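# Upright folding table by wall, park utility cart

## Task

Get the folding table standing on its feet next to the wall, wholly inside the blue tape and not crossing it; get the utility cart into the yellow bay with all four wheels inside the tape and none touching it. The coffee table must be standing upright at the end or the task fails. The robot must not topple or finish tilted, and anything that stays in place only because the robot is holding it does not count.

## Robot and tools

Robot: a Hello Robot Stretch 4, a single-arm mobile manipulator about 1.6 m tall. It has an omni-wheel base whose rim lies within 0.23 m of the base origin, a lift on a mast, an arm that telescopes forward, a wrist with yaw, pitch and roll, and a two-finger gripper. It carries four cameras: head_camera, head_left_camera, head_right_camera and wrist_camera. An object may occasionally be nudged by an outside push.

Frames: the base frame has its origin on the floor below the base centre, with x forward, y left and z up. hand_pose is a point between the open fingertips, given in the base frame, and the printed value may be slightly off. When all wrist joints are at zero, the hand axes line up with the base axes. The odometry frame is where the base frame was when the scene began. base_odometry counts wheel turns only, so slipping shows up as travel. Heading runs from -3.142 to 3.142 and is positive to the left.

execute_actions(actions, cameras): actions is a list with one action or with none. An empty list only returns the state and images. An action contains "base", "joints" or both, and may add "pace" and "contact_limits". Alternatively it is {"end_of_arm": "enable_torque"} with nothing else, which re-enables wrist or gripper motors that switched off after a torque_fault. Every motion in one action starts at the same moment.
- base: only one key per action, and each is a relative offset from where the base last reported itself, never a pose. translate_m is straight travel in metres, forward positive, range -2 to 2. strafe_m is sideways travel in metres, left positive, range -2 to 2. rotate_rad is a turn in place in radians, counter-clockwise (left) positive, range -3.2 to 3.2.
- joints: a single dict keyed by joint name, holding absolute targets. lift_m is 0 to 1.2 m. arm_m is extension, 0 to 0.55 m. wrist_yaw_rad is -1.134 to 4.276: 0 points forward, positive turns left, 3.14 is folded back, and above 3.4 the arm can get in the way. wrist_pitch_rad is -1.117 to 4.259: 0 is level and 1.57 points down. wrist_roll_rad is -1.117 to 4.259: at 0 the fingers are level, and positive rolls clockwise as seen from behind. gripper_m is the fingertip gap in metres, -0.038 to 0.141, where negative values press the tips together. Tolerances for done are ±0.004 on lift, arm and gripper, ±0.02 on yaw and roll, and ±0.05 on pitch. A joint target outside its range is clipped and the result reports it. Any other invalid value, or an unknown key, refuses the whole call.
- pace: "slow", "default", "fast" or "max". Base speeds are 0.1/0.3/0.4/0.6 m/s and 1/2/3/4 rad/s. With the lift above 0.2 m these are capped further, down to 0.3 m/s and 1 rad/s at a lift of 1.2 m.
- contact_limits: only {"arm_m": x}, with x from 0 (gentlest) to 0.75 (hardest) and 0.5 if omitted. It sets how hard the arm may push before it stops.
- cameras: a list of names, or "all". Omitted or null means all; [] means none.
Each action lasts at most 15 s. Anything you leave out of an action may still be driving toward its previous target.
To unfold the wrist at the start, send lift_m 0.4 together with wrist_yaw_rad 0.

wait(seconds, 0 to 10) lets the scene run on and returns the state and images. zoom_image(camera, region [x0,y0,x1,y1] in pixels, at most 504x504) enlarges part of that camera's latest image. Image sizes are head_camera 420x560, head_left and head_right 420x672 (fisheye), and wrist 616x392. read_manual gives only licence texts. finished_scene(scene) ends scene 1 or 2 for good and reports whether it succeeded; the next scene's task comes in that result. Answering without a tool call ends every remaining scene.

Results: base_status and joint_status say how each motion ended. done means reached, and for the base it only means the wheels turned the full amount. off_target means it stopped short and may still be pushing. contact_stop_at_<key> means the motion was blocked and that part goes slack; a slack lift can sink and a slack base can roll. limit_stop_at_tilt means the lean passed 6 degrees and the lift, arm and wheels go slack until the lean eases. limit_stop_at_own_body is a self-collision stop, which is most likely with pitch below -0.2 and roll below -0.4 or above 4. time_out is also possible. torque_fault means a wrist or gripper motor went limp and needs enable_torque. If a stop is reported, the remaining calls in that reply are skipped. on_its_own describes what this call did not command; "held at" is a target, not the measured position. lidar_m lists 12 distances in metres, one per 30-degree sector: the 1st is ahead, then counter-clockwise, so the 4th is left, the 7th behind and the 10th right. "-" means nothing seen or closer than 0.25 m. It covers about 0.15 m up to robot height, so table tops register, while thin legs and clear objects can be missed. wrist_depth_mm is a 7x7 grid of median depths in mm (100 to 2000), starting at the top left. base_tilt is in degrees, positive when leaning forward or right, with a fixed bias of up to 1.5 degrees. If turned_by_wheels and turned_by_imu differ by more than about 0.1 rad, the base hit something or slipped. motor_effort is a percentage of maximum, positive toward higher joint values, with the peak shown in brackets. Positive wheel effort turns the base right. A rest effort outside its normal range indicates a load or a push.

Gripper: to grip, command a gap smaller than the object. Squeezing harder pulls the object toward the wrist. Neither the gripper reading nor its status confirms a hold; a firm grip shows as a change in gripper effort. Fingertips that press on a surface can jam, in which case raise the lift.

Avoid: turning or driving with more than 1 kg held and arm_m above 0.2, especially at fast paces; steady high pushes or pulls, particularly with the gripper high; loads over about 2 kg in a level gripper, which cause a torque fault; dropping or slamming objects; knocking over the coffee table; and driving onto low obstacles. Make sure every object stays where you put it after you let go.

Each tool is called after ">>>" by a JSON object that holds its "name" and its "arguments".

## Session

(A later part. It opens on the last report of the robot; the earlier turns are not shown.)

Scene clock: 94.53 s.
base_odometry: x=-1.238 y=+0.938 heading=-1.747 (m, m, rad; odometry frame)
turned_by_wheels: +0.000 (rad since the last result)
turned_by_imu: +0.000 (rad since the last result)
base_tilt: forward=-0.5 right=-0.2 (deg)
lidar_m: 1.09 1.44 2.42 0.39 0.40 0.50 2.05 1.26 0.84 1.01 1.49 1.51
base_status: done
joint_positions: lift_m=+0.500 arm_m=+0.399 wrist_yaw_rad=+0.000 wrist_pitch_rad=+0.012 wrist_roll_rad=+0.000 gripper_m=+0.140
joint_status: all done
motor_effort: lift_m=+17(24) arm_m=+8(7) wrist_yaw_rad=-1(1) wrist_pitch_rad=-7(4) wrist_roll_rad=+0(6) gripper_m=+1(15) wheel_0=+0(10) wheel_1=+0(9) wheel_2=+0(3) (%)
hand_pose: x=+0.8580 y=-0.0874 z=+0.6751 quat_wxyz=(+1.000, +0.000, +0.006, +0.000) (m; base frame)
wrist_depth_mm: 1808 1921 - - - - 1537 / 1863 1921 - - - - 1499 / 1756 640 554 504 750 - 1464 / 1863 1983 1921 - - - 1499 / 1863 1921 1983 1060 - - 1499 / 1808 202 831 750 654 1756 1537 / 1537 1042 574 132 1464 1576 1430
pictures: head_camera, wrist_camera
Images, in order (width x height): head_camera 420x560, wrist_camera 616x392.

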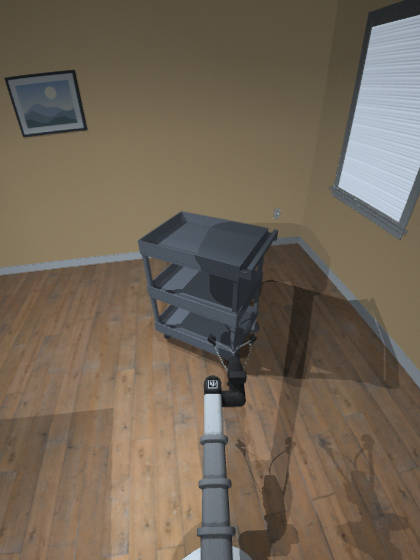

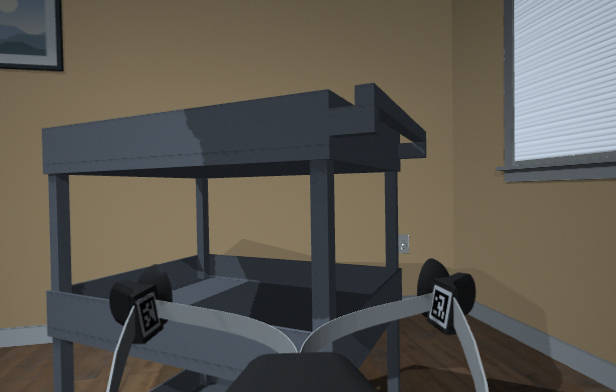

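>>> {"name": "execute_actions", "arguments": {"actions": [{"base":{"translate_m":0.28},"joints":{"wrist_yaw_rad":-0.1}}], "cameras": ["wrist_camera"]}}

>>> {"name": "execute_actions", "arguments": {"actions": [{"joints":{"gripper_m":-0.03}}], "cameras": []}}

>>> {"name": "execute_actions", "arguments": {"actions": [{"joints":{"arm_m":0.05},"base":{"rotate_rad":0.1},"pace":"slow"}], "cameras": ["head_left_camera","wrist_camera"]}}

Scene clock: 97.10 s.
base_odometry: x=-1.286 y=+0.662 heading=-1.746 (m, m, rad; odometry frame)
turned_by_wheels: +0.000 (rad since the last result)
turned_by_imu: -0.001 (rad since the last result)
base_tilt: forward=-0.5 right=-0.1 (deg)
lidar_m: 0.82 1.07 2.48 2.25 0.45 0.57 2.34 1.22 1.00 1.44 1.46 0.93
base_status: done
joint_positions: lift_m=+0.500 arm_m=+0.399 wrist_yaw_rad=-0.100 wrist_pitch_rad=+0.012 wrist_roll_rad=+0.000 gripper_m=+0.140
joint_status: all done
motor_effort: lift_m=+18(18) arm_m=+8(8) wrist_yaw_rad=-1(3) wrist_pitch_rad=-5(4) wrist_roll_rad=-1(1) gripper_m=+2(1) wheel_0=+3(8) wheel_1=+2(6) wheel_2=-1(12) (%)
hand_pose: x=+0.8478 y=-0.1157 z=+0.6750 quat_wxyz=(+0.999, +0.000, +0.006, -0.050) (m; base frame)
wrist_depth_mm: 304 264 238 220 202 1661 1336 / 291 263 240 223 342 1708 1308 / 304 279 287 230 559 1756 1308 / 1576 1618 1708 240 - 1756 1336 / 1537 1618 1808 238 - 1708 1336 / 715 203 741 232 621 1537 1308 / 580 539 580 132 640 1537 1366
pictures: wrist_camera
Images, in order (width x height): wrist_camera 616x392.

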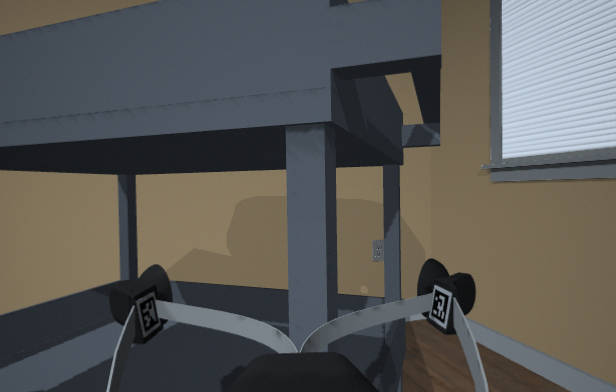

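Scene clock: 99.67 s.
base_odometry: x=-1.287 y=+0.662 heading=-1.747 (m, m, rad; odometry frame)
turned_by_wheels: +0.000 (rad since the last result)
turned_by_imu: -0.001 (rad since the last result)
base_tilt: forward=-0.5 right=+0.1 (deg)
lidar_m: 0.79 1.08 2.46 1.27 0.47 0.55 2.33 1.22 0.97 1.45 1.45 0.93
base_status: not commanded
joint_positions: lift_m=+0.500 arm_m=+0.399 wrist_yaw_rad=-0.099 wrist_pitch_rad=+0.012 wrist_roll_rad=+0.000 gripper_m=-0.029
joint_status: all done
motor_effort: lift_m=+18(18) arm_m=+7(8) wrist_yaw_rad=-2(15) wrist_pitch_rad=-6(5) wrist_roll_rad=-1(2) gripper_m=-24(28) wheel_0=-1(3) wheel_1=+0(1) wheel_2=-1(1) (%)
hand_pose: x=+0.8481 y=-0.1156 z=+0.6750 quat_wxyz=(+0.999, +0.000, +0.006, -0.050) (m; base frame)
wrist_depth_mm: 281 249 226 205 191 1756 1308 / 277 251 225 211 379 1708 1336 / 289 279 289 230 559 1708 1336 / 1576 1576 1756 229 - 1708 1366 / 1576 1661 1756 227 - 1756 1336 / 723 788 185 219 183 1708 1366 / 585 158 539 146 603 1397 1336
pictures: none
No camera images: the call's "cameras" was empty. Leave "cameras" out to get every camera's image.

Scene clock: 104.43 s.
base_odometry: x=-1.287 y=+0.662 heading=-1.647 (m, m, rad; odometry frame)
turned_by_wheels: +0.100 (rad since the last result)
turned_by_imu: +0.096 (rad since the last result)
base_tilt: forward=-0.2 right=+0.0 (deg)
lidar_m: 0.80 1.25 2.38 0.66 0.47 0.61 2.32 1.09 0.98 1.45 1.49 0.94
base_status: done
joint_positions: lift_m=+0.500 arm_m=+0.051 wrist_yaw_rad=-0.100 wrist_pitch_rad=+0.012 wrist_roll_rad=+0.000 gripper_m=-0.030
joint_status: all done
motor_effort: lift_m=+18(18) arm_m=-8(9) wrist_yaw_rad=-1(52) wrist_pitch_rad=-5(5) wrist_roll_rad=+0(0) gripper_m=-17(25) wheel_0=-2(17) wheel_1=+1(11) wheel_2=+0(17) (%)
hand_pose: x=+0.5007 y=-0.1158 z=+0.6751 quat_wxyz=(+0.999, +0.000, +0.006, -0.050) (m; base frame)
wrist_depth_mm: 1863 1921 - - - - 1499 / 1921 1921 - - - - 1537 / 1921 759 597 634 - - 1537 / 1863 1983 - - - - 1576 / 1863 1983 1229 - - - 1576 / 1921 768 186 202 904 1983 1576 / 1537 1160 609 150 1397 1499 1397
pictures: head_left_camera, wrist_camera
Images, in order (width x height): head_left_camera 420x672, wrist_camera 616x392.

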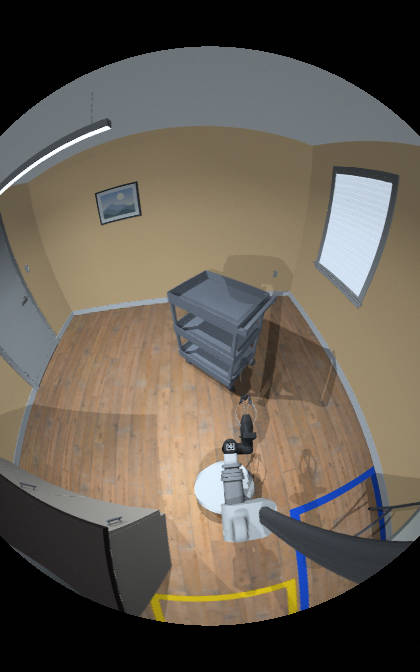

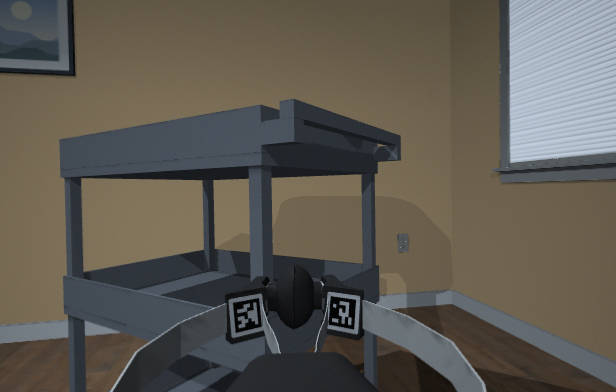

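Slipped; go deeper.

>>> {"name": "execute_actions", "arguments": {"actions": [{"base":{"translate_m":0.385},"joints":{"wrist_yaw_rad":0,"gripper_m":0.14}}], "cameras": ["wrist_camera"]}}

>>> {"name": "execute_actions", "arguments": {"actions": [{"joints":{"gripper_m":-0.038}}], "cameras": []}}

>>> {"name": "execute_actions", "arguments": {"actions": [{"base":{"translate_m":-0.6},"pace":"slow"}], "cameras": ["head_left_camera","wrist_camera"]}}

Scene clock: 107.40 s.
base_odometry: x=-1.316 y=+0.278 heading=-1.646 (m, m, rad; odometry frame)
turned_by_wheels: +0.000 (rad since the last result)
turned_by_imu: -0.002 (rad since the last result)
base_tilt: forward=-0.4 right=+0.0 (deg)
lidar_m: 0.46 0.72 2.41 2.27 0.77 0.69 2.71 1.27 1.45 1.42 1.47 0.43
base_status: done
joint_positions: lift_m=+0.500 arm_m=+0.051 wrist_yaw_rad=+0.000 wrist_pitch_rad=+0.012 wrist_roll_rad=+0.000 gripper_m=+0.140
joint_status: all done
motor_effort: lift_m=+18(18) arm_m=-8(8) wrist_yaw_rad=+0(3) wrist_pitch_rad=-5(5) wrist_roll_rad=-1(1) gripper_m=+3(16) wheel_0=+3(7) wheel_1=+2(6) wheel_2=-2(12) (%)
hand_pose: x=+0.5107 y=-0.0875 z=+0.6751 quat_wxyz=(+1.000, +0.000, +0.006, +0.000) (m; base frame)
wrist_depth_mm: 1618 287 215 176 159 244 1576 / 392 278 216 178 222 351 1576 / 415 306 278 189 296 433 1618 / 1618 1661 1756 189 1756 1808 1708 / 1618 1661 1661 189 1863 1863 1661 / 634 202 798 188 216 517 1661 / 517 549 574 132 559 521 1576
pictures: wrist_camera
Images, in order (width x height): wrist_camera 616x392.

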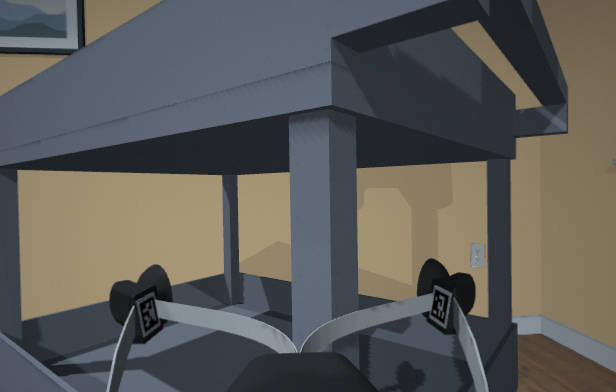

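Scene clock: 110.03 s.
base_odometry: x=-1.316 y=+0.278 heading=-1.647 (m, m, rad; odometry frame)
turned_by_wheels: +0.000 (rad since the last result)
turned_by_imu: -0.001 (rad since the last result)
base_tilt: forward=-0.3 right=+0.0 (deg)
lidar_m: 0.40 0.70 2.40 2.28 0.75 0.70 2.72 1.27 1.44 1.42 1.47 0.41
base_status: not commanded
joint_positions: lift_m=+0.500 arm_m=+0.051 wrist_yaw_rad=+0.003 wrist_pitch_rad=+0.012 wrist_roll_rad=+0.000 gripper_m=-0.037
joint_status: all done
motor_effort: lift_m=+18(18) arm_m=-8(8) wrist_yaw_rad=-10(10) wrist_pitch_rad=-6(5) wrist_roll_rad=+0(0) gripper_m=-19(20) wheel_0=+2(4) wheel_1=+2(2) wheel_2=-1(1) (%)
hand_pose: x=+0.5111 y=-0.0865 z=+0.6749 quat_wxyz=(+1.000, +0.000, +0.006, +0.002) (m; base frame)
wrist_depth_mm: 1576 245 185 158 209 281 1537 / 373 248 187 167 221 355 1499 / 402 277 274 173 294 399 1576 / 1661 1618 1708 174 1808 1863 1708 / 1618 1708 1708 174 1808 1808 1661 / 627 732 183 175 183 559 1708 / 544 512 574 138 559 436 1537
pictures: none
No camera images: the call's "cameras" was empty. Leave "cameras" out to get every camera's image.

Scene clock: 117.33 s.
base_odometry: x=-1.270 y=+0.876 heading=-1.646 (m, m, rad; odometry frame)
turned_by_wheels: +0.000 (rad since the last result)
turned_by_imu: +0.001 (rad since the last result)
base_tilt: forward=-0.3 right=+0.1 (deg)
lidar_m: 0.42 0.69 2.37 0.42 0.43 0.59 2.12 1.10 0.85 1.46 1.51 0.41
base_status: done
joint_positions: lift_m=+0.500 arm_m=+0.051 wrist_yaw_rad=+0.004 wrist_pitch_rad=+0.012 wrist_roll_rad=+0.000 gripper_m=-0.038
joint_status: not commanded
motor_effort: lift_m=+18(18) arm_m=-8(8) wrist_yaw_rad=-11(17) wrist_pitch_rad=-5(7) wrist_roll_rad=+4(1) gripper_m=-20(20) wheel_0=-2(6) wheel_1=-3(6) wheel_2=+6(12) (%)
hand_pose: x=+0.5111 y=-0.0863 z=+0.6750 quat_wxyz=(+1.000, +0.000, +0.006, +0.002) (m; base frame)
wrist_depth_mm: - 235 182 157 211 286 1708 / 334 236 183 164 225 351 1537 / 359 271 276 171 296 433 1708 / - - - 173 - - 1708 / - - - 173 - - 1808 / - 732 182 174 609 - 1756 / 574 508 569 141 530 484 1537
pictures: head_left_camera, wrist_camera
Images, in order (width x height): head_left_camera 420x672, wrist_camera 616x392.

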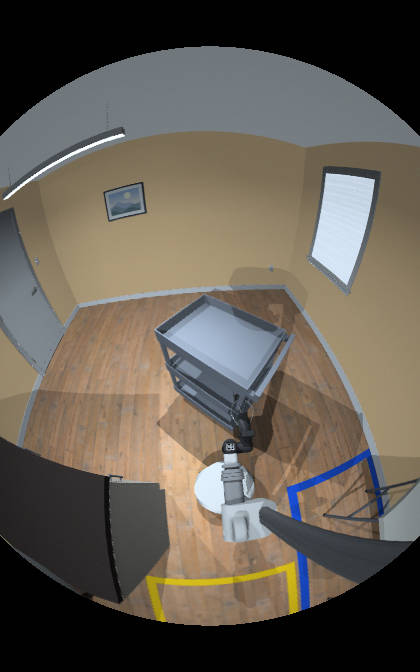

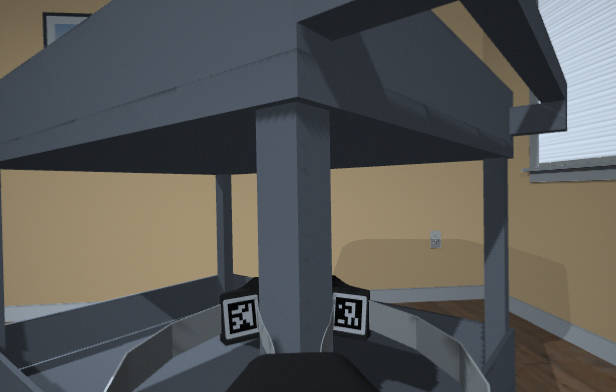

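>>> {"name": "execute_actions", "arguments": {"actions": [{"base":{"strafe_m":-0.12},"pace":"slow"}], "cameras": ["head_left_camera"]}}

>>> {"name": "execute_actions", "arguments": {"actions": [{"base":{"translate_m":-0.75},"pace":"slow"}], "cameras": ["head_left_camera"]}}

Scene clock: 119.83 s.
base_odometry: x=-1.390 y=+0.885 heading=-1.646 (m, m, rad; odometry frame)
turned_by_wheels: +0.000 (rad since the last result)
turned_by_imu: -0.001 (rad since the last result)
base_tilt: forward=-0.4 right=-0.1 (deg)
lidar_m: 0.43 0.60 2.50 0.53 0.56 1.85 2.10 0.89 0.74 1.34 1.39 0.42
base_status: done
joint_positions: lift_m=+0.500 arm_m=+0.051 wrist_yaw_rad=+0.003 wrist_pitch_rad=+0.012 wrist_roll_rad=+0.000 gripper_m=-0.038
joint_status: not commanded
motor_effort: lift_m=+18(18) arm_m=-7(8) wrist_yaw_rad=-8(20) wrist_pitch_rad=-6(3) wrist_roll_rad=-1(0) gripper_m=-17(19) wheel_0=+7(11) wheel_1=-2(6) wheel_2=+0(4) (%)
hand_pose: x=+0.5109 y=-0.0867 z=+0.6750 quat_wxyz=(+1.000, +0.000, +0.006, +0.001) (m; base frame)
wrist_depth_mm: 236 200 173 158 159 283 1576 / 236 201 174 163 285 1808 1618 / 265 271 276 169 373 1921 1618 / - - - 170 - - 1618 / - - - 171 - - 1618 / - 759 183 171 549 - 1618 / 585 508 569 138 535 1464 1430
pictures: head_left_camera
Images, in order (width x height): head_left_camera 420x672.

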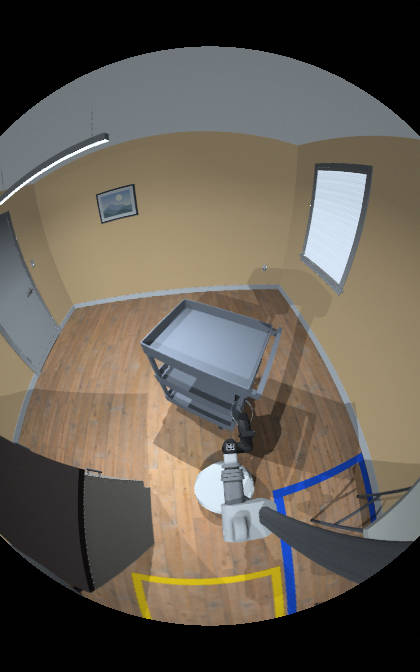

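Scene clock: 128.63 s.
base_odometry: x=-1.333 y=+1.633 heading=-1.646 (m, m, rad; odometry frame)
turned_by_wheels: +0.000 (rad since the last result)
turned_by_imu: -0.001 (rad since the last result)
base_tilt: forward=-0.4 right=+0.0 (deg)
lidar_m: 0.40 0.79 0.57 0.76 1.37 1.44 1.35 0.93 0.64 0.61 0.63 0.38
base_status: done
joint_positions: lift_m=+0.500 arm_m=+0.051 wrist_yaw_rad=+0.001 wrist_pitch_rad=+0.012 wrist_roll_rad=+0.000 gripper_m=-0.038
joint_status: not commanded
motor_effort: lift_m=+18(18) arm_m=-7(7) wrist_yaw_rad=-2(15) wrist_pitch_rad=-4(6) wrist_roll_rad=+1(0) gripper_m=-19(18) wheel_0=-5(7) wheel_1=-2(7) wheel_2=+5(13) (%)
hand_pose: x=+0.5107 y=-0.0873 z=+0.6750 quat_wxyz=(+1.000, +0.000, +0.006, +0.000) (m; base frame)
wrist_depth_mm: - - 208 156 187 220 263 / - - 211 165 186 221 263 / - 676 276 169 291 303 315 / - - - 169 - - 1661 / - - - 171 - - 1661 / - - 184 171 185 1983 1618 / 1618 455 569 142 564 521 480
pictures: head_left_camera
Images, in order (width x height): head_left_camera 420x672.

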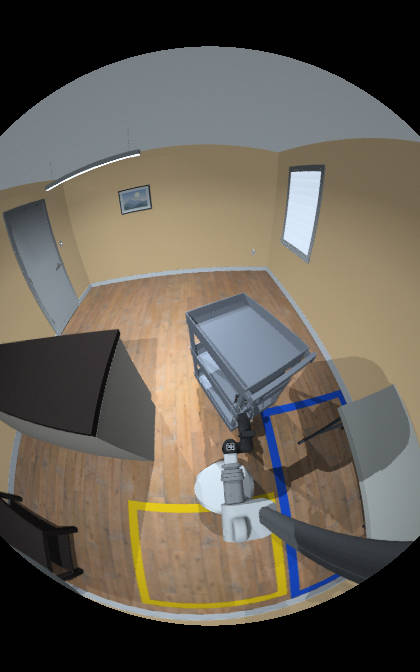

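>>> {"name": "execute_actions", "arguments": {"actions": [{"base":{"translate_m":-1.0}}], "cameras": ["head_left_camera"]}}

>>> {"name": "execute_actions", "arguments": {"actions": [{"base":{"strafe_m":0.4},"pace":"slow"}], "cameras": ["head_left_camera"]}}

Scene clock: 133.53 s.
base_odometry: x=-1.258 y=+2.630 heading=-1.647 (m, m, rad; odometry frame)
turned_by_wheels: +0.000 (rad since the last result)
turned_by_imu: +0.000 (rad since the last result)
base_tilt: forward=-0.5 right=+0.1 (deg)
lidar_m: 0.37 1.31 1.30 1.21 0.54 0.39 0.35 0.37 0.50 0.65 0.59 0.40
base_status: done
joint_positions: lift_m=+0.500 arm_m=+0.051 wrist_yaw_rad=-0.001 wrist_pitch_rad=+0.012 wrist_roll_rad=+0.000 gripper_m=-0.038
joint_status: not commanded
motor_effort: lift_m=+18(18) arm_m=-7(7) wrist_yaw_rad=+2(8) wrist_pitch_rad=-4(5) wrist_roll_rad=+2(1) gripper_m=-17(20) wheel_0=-3(9) wheel_1=-3(8) wheel_2=+0(14) (%)
hand_pose: x=+0.5106 y=-0.0877 z=+0.6750 quat_wxyz=(+1.000, +0.000, +0.006, +0.000) (m; base frame)
wrist_depth_mm: - - - 158 167 175 181 / - - - 162 168 176 181 / 1025 - - 168 296 304 315 / 960 - - 169 - - 1618 / 976 - - 169 - - 1756 / 960 - 185 169 750 732 1537 / 946 1255 1537 154 535 530 525
pictures: head_left_camera
Images, in order (width x height): head_left_camera 420x672.

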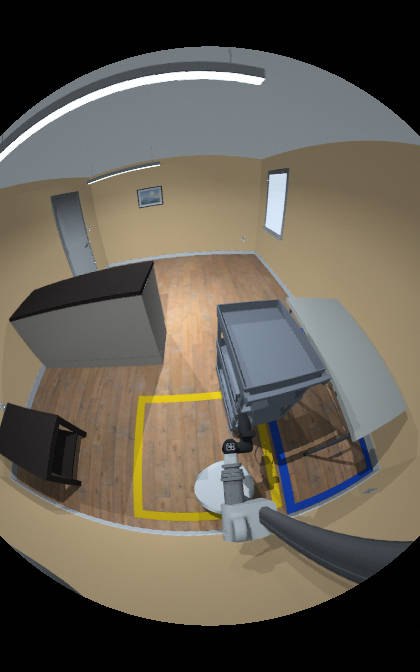

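Scene clock: 138.67 s.
base_odometry: x=-0.859 y=+2.600 heading=-1.647 (m, m, rad; odometry frame)
turned_by_wheels: -0.001 (rad since the last result)
turned_by_imu: -0.002 (rad since the last result)
base_tilt: forward=-0.4 right=+0.1 (deg)
lidar_m: 0.37 1.23 0.87 0.83 0.59 0.42 0.38 0.40 0.53 1.04 0.34 0.34
base_status: done
joint_positions: lift_m=+0.500 arm_m=+0.051 wrist_yaw_rad=-0.004 wrist_pitch_rad=+0.012 wrist_roll_rad=+0.000 gripper_m=-0.038
joint_status: not commanded
motor_effort: lift_m=+18(18) arm_m=-7(7) wrist_yaw_rad=+10(22) wrist_pitch_rad=-4(7) wrist_roll_rad=+1(2) gripper_m=-17(19) wheel_0=-7(12) wheel_1=+2(7) wheel_2=-2(2) (%)
hand_pose: x=+0.5103 y=-0.0885 z=+0.6751 quat_wxyz=(+1.000, +0.000, +0.006, -0.002) (m; base frame)
wrist_depth_mm: - - 168 154 135 120 112 / - - - 158 141 138 149 / 878 904 - 170 294 303 312 / 878 904 1464 170 - - - / 878 904 1397 171 - - - / 891 917 184 172 184 661 634 / 878 891 1078 150 1499 500 559
pictures: head_left_camera
Images, in order (width x height): head_left_camera 420x672.

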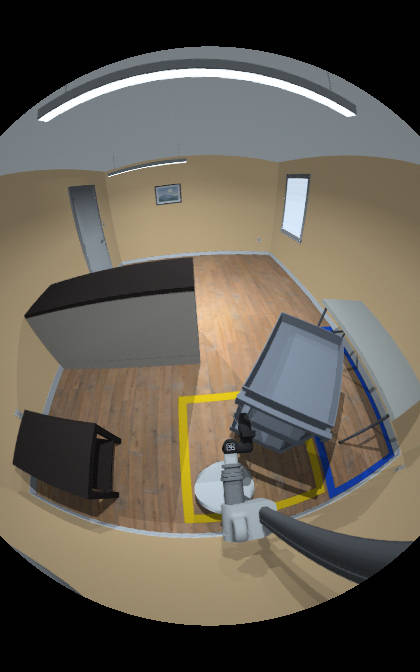

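>>> {"name": "execute_actions", "arguments": {"actions": [{"base":{"rotate_rad":-0.5},"pace":"slow"}], "cameras": []}}

>>> {"name": "execute_actions", "arguments": {"actions": [{"base":{"strafe_m":0.35},"pace":"slow"}], "cameras": ["head_left_camera"]}}

>>> {"name": "execute_actions", "arguments": {"actions": [{"base":{"rotate_rad":-0.6},"pace":"slow"}], "cameras": ["head_left_camera"]}}

Scene clock: 140.70 s.
base_odometry: x=-0.859 y=+2.600 heading=-2.146 (m, m, rad; odometry frame)
turned_by_wheels: -0.499 (rad since the last result)
turned_by_imu: -0.493 (rad since the last result)
base_tilt: forward=-0.4 right=+0.1 (deg)
lidar_m: 0.39 1.20 1.24 0.86 0.82 0.57 0.40 0.37 0.39 0.53 0.64 0.39
base_status: done
joint_positions: lift_m=+0.500 arm_m=+0.051 wrist_yaw_rad=-0.002 wrist_pitch_rad=+0.012 wrist_roll_rad=+0.000 gripper_m=-0.038
joint_status: not commanded
motor_effort: lift_m=+18(18) arm_m=-6(7) wrist_yaw_rad=+5(50) wrist_pitch_rad=-6(7) wrist_roll_rad=+0(1) gripper_m=-18(21) wheel_0=+4(20) wheel_1=+4(10) wheel_2=+4(14) (%)
hand_pose: x=+0.5104 y=-0.0880 z=+0.6750 quat_wxyz=(+1.000, +0.000, +0.006, -0.001) (m; base frame)
wrist_depth_mm: - - - 159 174 185 196 / - - - 164 174 185 196 / - - - 171 294 304 315 / - - - 172 - 1661 1397 / - - - 172 - 1756 1397 / - - 183 172 184 715 1430 / 1618 1430 1430 158 554 496 517
pictures: none
No camera images: the call's "cameras" was empty. Leave "cameras" out to get every camera's image.

Scene clock: 145.33 s.
base_odometry: x=-0.566 y=+2.409 heading=-2.147 (m, m, rad; odometry frame)
turned_by_wheels: +0.000 (rad since the last result)
turned_by_imu: -0.002 (rad since the last result)
base_tilt: forward=-0.5 right=+0.0 (deg)
lidar_m: 0.38 1.00 1.04 0.56 0.52 0.55 0.59 0.55 0.58 0.79 0.41 0.37
base_status: done
joint_positions: lift_m=+0.500 arm_m=+0.051 wrist_yaw_rad=-0.003 wrist_pitch_rad=+0.012 wrist_roll_rad=+0.000 gripper_m=-0.038
joint_status: not commanded
motor_effort: lift_m=+18(18) arm_m=-7(6) wrist_yaw_rad=+9(14) wrist_pitch_rad=-6(5) wrist_roll_rad=+0(1) gripper_m=-18(19) wheel_0=-4(11) wheel_1=+3(8) wheel_2=+0(3) (%)
hand_pose: x=+0.5103 y=-0.0883 z=+0.6750 quat_wxyz=(+1.000, +0.000, +0.006, -0.002) (m; base frame)
wrist_depth_mm: - - - 158 151 143 137 / - - - 162 154 145 140 / 732 - - 172 294 306 314 / 683 - - 171 - 1983 1661 / 691 - - 172 - - 1708 / 691 - 185 172 184 707 676 / 683 1430 1499 156 530 500 559
pictures: head_left_camera
Images, in order (width x height): head_left_camera 420x672.

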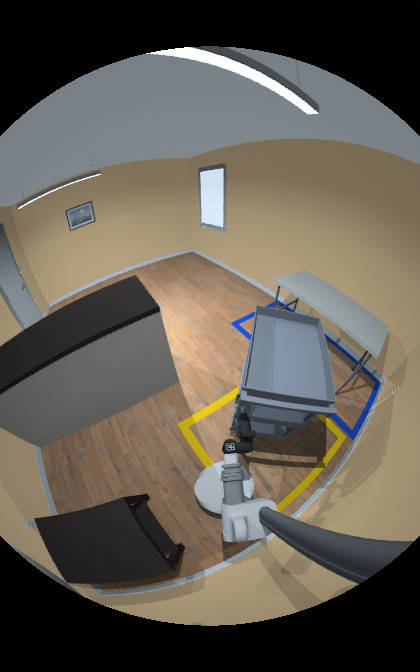

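Scene clock: 147.17 s.
base_odometry: x=-0.566 y=+2.409 heading=-2.746 (m, m, rad; odometry frame)
turned_by_wheels: -0.599 (rad since the last result)
turned_by_imu: -0.591 (rad since the last result)
base_tilt: forward=-0.4 right=+0.0 (deg)
lidar_m: 0.44 0.78 1.00 1.04 0.58 0.53 0.52 0.61 0.57 0.59 0.74 0.39
base_status: done
joint_positions: lift_m=+0.500 arm_m=+0.051 wrist_yaw_rad=+0.000 wrist_pitch_rad=+0.012 wrist_roll_rad=+0.000 gripper_m=-0.038
joint_status: not commanded
motor_effort: lift_m=+18(18) arm_m=-6(6) wrist_yaw_rad=-2(37) wrist_pitch_rad=-7(6) wrist_roll_rad=+0(1) gripper_m=-18(20) wheel_0=+4(16) wheel_1=+4(9) wheel_2=+5(13) (%)
hand_pose: x=+0.5104 y=-0.0874 z=+0.6750 quat_wxyz=(+1.000, +0.000, +0.006, +0.000) (m; base frame)
wrist_depth_mm: - 297 189 155 202 283 249 / - 278 190 162 203 285 424 / 535 327 279 171 294 324 452 / - - - 170 1863 1618 1499 / - - - 171 1808 1708 1576 / - 707 186 171 183 1430 1537 / 627 512 535 147 564 496 1397
pictures: head_left_camera
Images, in order (width x height): head_left_camera 420x672.

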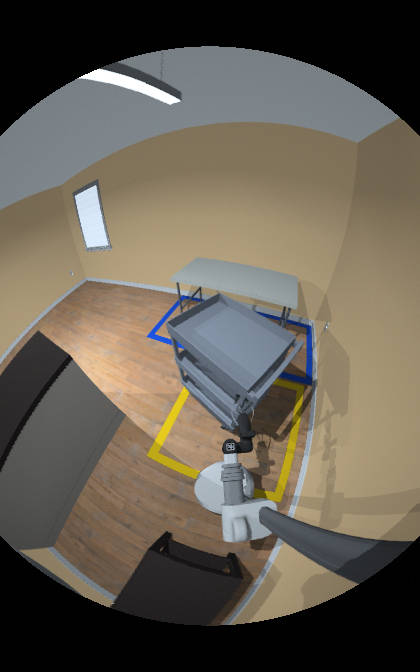

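>>> {"name": "execute_actions", "arguments": {"actions": [{"base":{"translate_m":-0.25},"joints":{"arm_m":0},"pace":"slow"}], "cameras": []}}

>>> {"name": "execute_actions", "arguments": {"actions": [{"base":{"rotate_rad":-0.45},"pace":"slow"}], "cameras": ["head_left_camera","head_camera"]}}

Scene clock: 151.03 s.
base_odometry: x=-0.335 y=+2.505 heading=-2.746 (m, m, rad; odometry frame)
turned_by_wheels: -0.001 (rad since the last result)
turned_by_imu: -0.001 (rad since the last result)
base_tilt: forward=-0.5 right=-0.1 (deg)
lidar_m: 0.38 0.85 1.11 1.13 0.35 0.31 0.32 0.50 0.45 0.47 0.60 0.34
base_status: done
joint_positions: lift_m=+0.500 arm_m=+0.002 wrist_yaw_rad=-0.001 wrist_pitch_rad=+0.013 wrist_roll_rad=+0.000 gripper_m=-0.038
joint_status: all done
motor_effort: lift_m=+18(18) arm_m=-9(12) wrist_yaw_rad=+3(11) wrist_pitch_rad=-7(6) wrist_roll_rad=-1(1) gripper_m=-19(19) wheel_0=-6(8) wheel_1=-4(6) wheel_2=+3(12) (%)
hand_pose: x=+0.4608 y=-0.0878 z=+0.6748 quat_wxyz=(+1.000, +0.000, +0.006, -0.001) (m; base frame)
wrist_depth_mm: - - 198 155 195 249 312 / - 349 199 163 194 251 347 / - 397 276 171 293 301 389 / - - - 172 - 1863 1808 / - - - 172 - 1921 1756 / - 691 185 172 183 1921 1756 / 1661 492 544 148 564 500 477
pictures: none
No camera images: the call's "cameras" was empty. Leave "cameras" out to get every camera's image.

Scene clock: 152.67 s.
base_odometry: x=-0.335 y=+2.505 heading=+3.088 (m, m, rad; odometry frame)
turned_by_wheels: -0.449 (rad since the last result)
turned_by_imu: -0.443 (rad since the last result)
base_tilt: forward=-0.5 right=+0.2 (deg)
lidar_m: 0.37 0.46 1.15 1.10 0.47 0.31 0.31 0.32 0.48 0.44 0.49 0.37
base_status: done
joint_positions: lift_m=+0.500 arm_m=+0.001 wrist_yaw_rad=+0.003 wrist_pitch_rad=+0.012 wrist_roll_rad=+0.000 gripper_m=-0.038
joint_status: not commanded
motor_effort: lift_m=+18(18) arm_m=-7(9) wrist_yaw_rad=-8(30) wrist_pitch_rad=-2(6) wrist_roll_rad=+2(1) gripper_m=-18(19) wheel_0=+5(11) wheel_1=+2(7) wheel_2=+6(13) (%)
hand_pose: x=+0.4610 y=-0.0866 z=+0.6750 quat_wxyz=(+1.000, +0.000, +0.006, +0.001) (m; base frame)
wrist_depth_mm: 182 172 163 156 158 647 525 / 182 172 164 158 960 732 521 / 260 267 273 165 580 741 525 / 1336 - - 166 1138 732 535 / - - - 166 1182 750 535 / 723 699 185 167 1008 741 535 / 591 512 539 139 1025 668 535
pictures: head_camera, head_left_camera
Images, in order (width x height): head_camera 420x560, head_left_camera 420x672.

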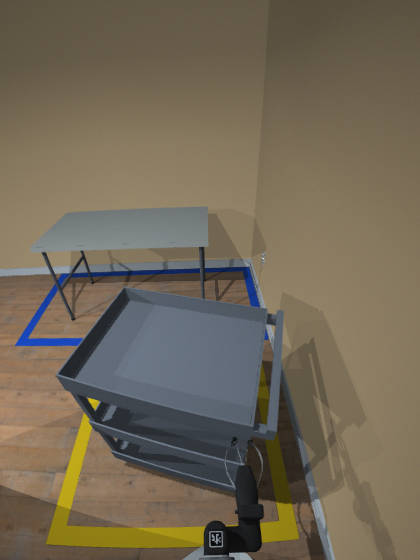

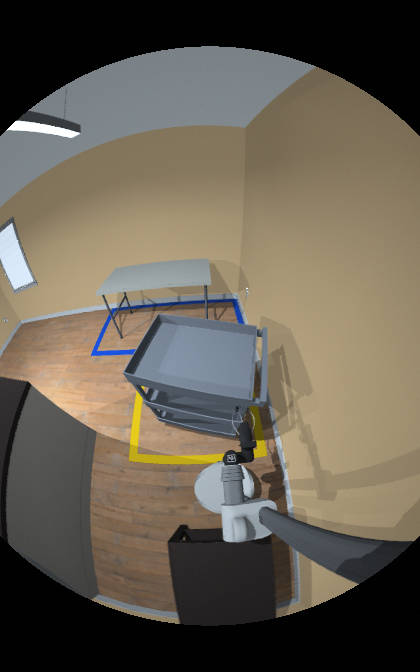

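>>> {"name": "execute_actions", "arguments": {"actions": [{"joints":{"arm_m":0.1},"pace":"slow"}], "cameras": []}}

>>> {"name": "execute_actions", "arguments": {"actions": [{"joints":{"gripper_m":0.14}}], "cameras": []}}

>>> {"name": "execute_actions", "arguments": {"actions": [{"joints":{"arm_m":0}}]}}

Scene clock: 155.20 s.
base_odometry: x=-0.335 y=+2.505 heading=+3.088 (m, m, rad; odometry frame)
turned_by_wheels: -0.001 (rad since the last result)
turned_by_imu: -0.002 (rad since the last result)
base_tilt: forward=-0.5 right=+0.0 (deg)
lidar_m: 0.45 0.52 1.17 1.10 0.45 0.33 0.30 0.33 0.49 0.45 0.48 0.44
base_status: not commanded
joint_positions: lift_m=+0.500 arm_m=+0.098 wrist_yaw_rad=-0.005 wrist_pitch_rad=+0.012 wrist_roll_rad=+0.000 gripper_m=-0.038
joint_status: all done
motor_effort: lift_m=+18(18) arm_m=+9(10) wrist_yaw_rad=+13(15) wrist_pitch_rad=-4(6) wrist_roll_rad=+3(1) gripper_m=-15(17) wheel_0=+3(5) wheel_1=+2(2) wheel_2=+0(6) (%)
hand_pose: x=+0.5573 y=-0.0888 z=+0.6751 quat_wxyz=(+1.000, +0.000, +0.006, -0.002) (m; base frame)
wrist_depth_mm: 147 144 141 138 243 634 508 / 148 145 142 139 931 707 508 / 266 272 279 145 1025 723 512 / 1983 1983 - 145 1255 715 517 / 1983 1983 - 146 1255 723 517 / 640 1983 185 146 183 715 517 / 580 508 539 138 1229 615 521
pictures: none
No camera images: the call's "cameras" was empty. Leave "cameras" out to get every camera's image.

Scene clock: 157.83 s.
base_odometry: x=-0.335 y=+2.505 heading=+3.087 (m, m, rad; odometry frame)
turned_by_wheels: +0.000 (rad since the last result)
turned_by_imu: -0.001 (rad since the last result)
base_tilt: forward=-0.4 right=-0.1 (deg)
lidar_m: 0.45 0.53 1.17 1.11 0.46 0.32 0.31 0.33 0.48 0.44 0.47 0.48
base_status: not commanded
joint_positions: lift_m=+0.500 arm_m=+0.099 wrist_yaw_rad=-0.002 wrist_pitch_rad=+0.012 wrist_roll_rad=+0.000 gripper_m=+0.140
joint_status: all done
motor_effort: lift_m=+19(18) arm_m=+9(9) wrist_yaw_rad=+5(16) wrist_pitch_rad=-4(6) wrist_roll_rad=-1(1) gripper_m=-1(15) wheel_0=+3(3) wheel_1=+2(2) wheel_2=+0(0) (%)
hand_pose: x=+0.5577 y=-0.0880 z=+0.6751 quat_wxyz=(+1.000, +0.000, +0.006, -0.001) (m; base frame)
wrist_depth_mm: 158 154 151 149 161 603 512 / 159 156 152 150 960 715 512 / 267 273 282 156 1025 715 521 / 1983 - - 157 1255 723 512 / 1921 1921 - 157 1281 723 525 / 654 207 627 157 1042 640 521 / 585 539 574 129 1255 699 525
pictures: none
No camera images: the call's "cameras" was empty. Leave "cameras" out to get every camera's image.

Scene clock: 159.13 s.
base_odometry: x=-0.335 y=+2.505 heading=+3.087 (m, m, rad; odometry frame)
turned_by_wheels: +0.000 (rad since the last result)
turned_by_imu: +0.000 (rad since the last result)
base_tilt: forward=-0.4 right=+0.0 (deg)
lidar_m: 0.46 0.51 1.17 1.10 0.46 0.33 0.32 0.33 0.48 0.46 0.47 0.48
base_status: not commanded
joint_positions: lift_m=+0.500 arm_m=+0.001 wrist_yaw_rad=+0.000 wrist_pitch_rad=+0.012 wrist_roll_rad=+0.000 gripper_m=+0.140
joint_status: all done
motor_effort: lift_m=+18(18) arm_m=-8(8) wrist_yaw_rad=-1(5) wrist_pitch_rad=-8(7) wrist_roll_rad=+3(1) gripper_m=+1(1) wheel_0=+3(3) wheel_1=+2(2) wheel_2=+0(0) (%)
hand_pose: x=+0.4608 y=-0.0874 z=+0.6750 quat_wxyz=(+1.000, +0.000, +0.006, +0.000) (m; base frame)
wrist_depth_mm: 262 254 249 245 241 732 517 / 260 255 250 246 245 723 525 / 265 268 274 253 1060 732 517 / 1308 - - 668 1308 723 525 / - - - 668 1281 741 525 / 732 202 715 254 1078 627 530 / 585 554 580 132 1281 691 530
pictures: head_camera, head_left_camera, head_right_camera, wrist_camera
Images, in order (width x height): head_camera 420x560, head_left_camera 420x672, head_right_camera 420x672, wrist_camera 616x392.

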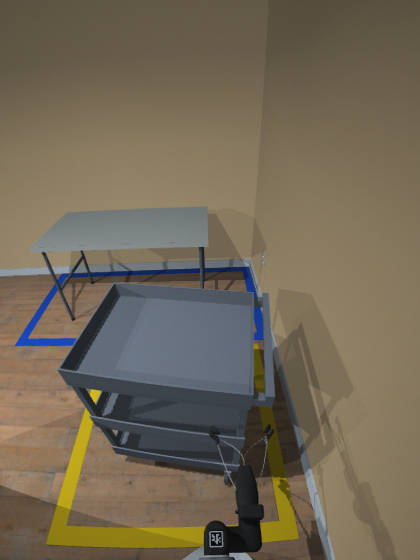

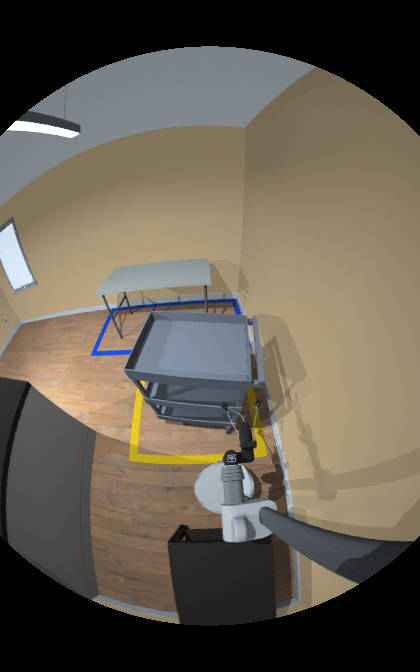

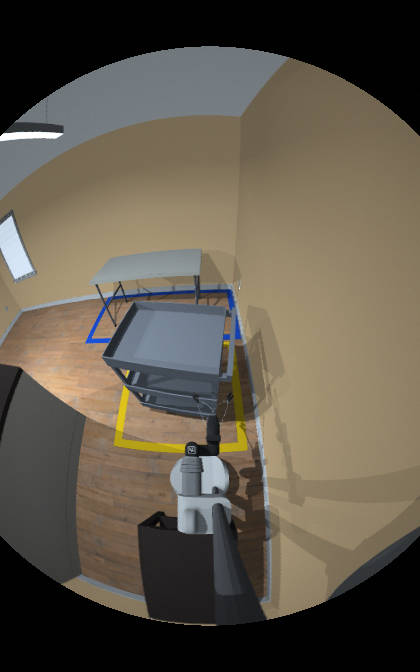

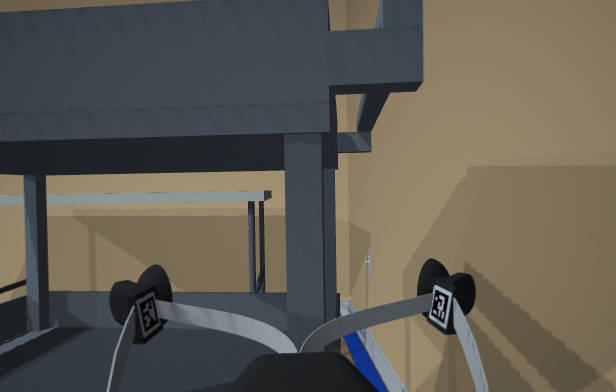

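>>> {"name": "finished_scene", "arguments": {"scene": 2}}

The scene is finished: the task was done.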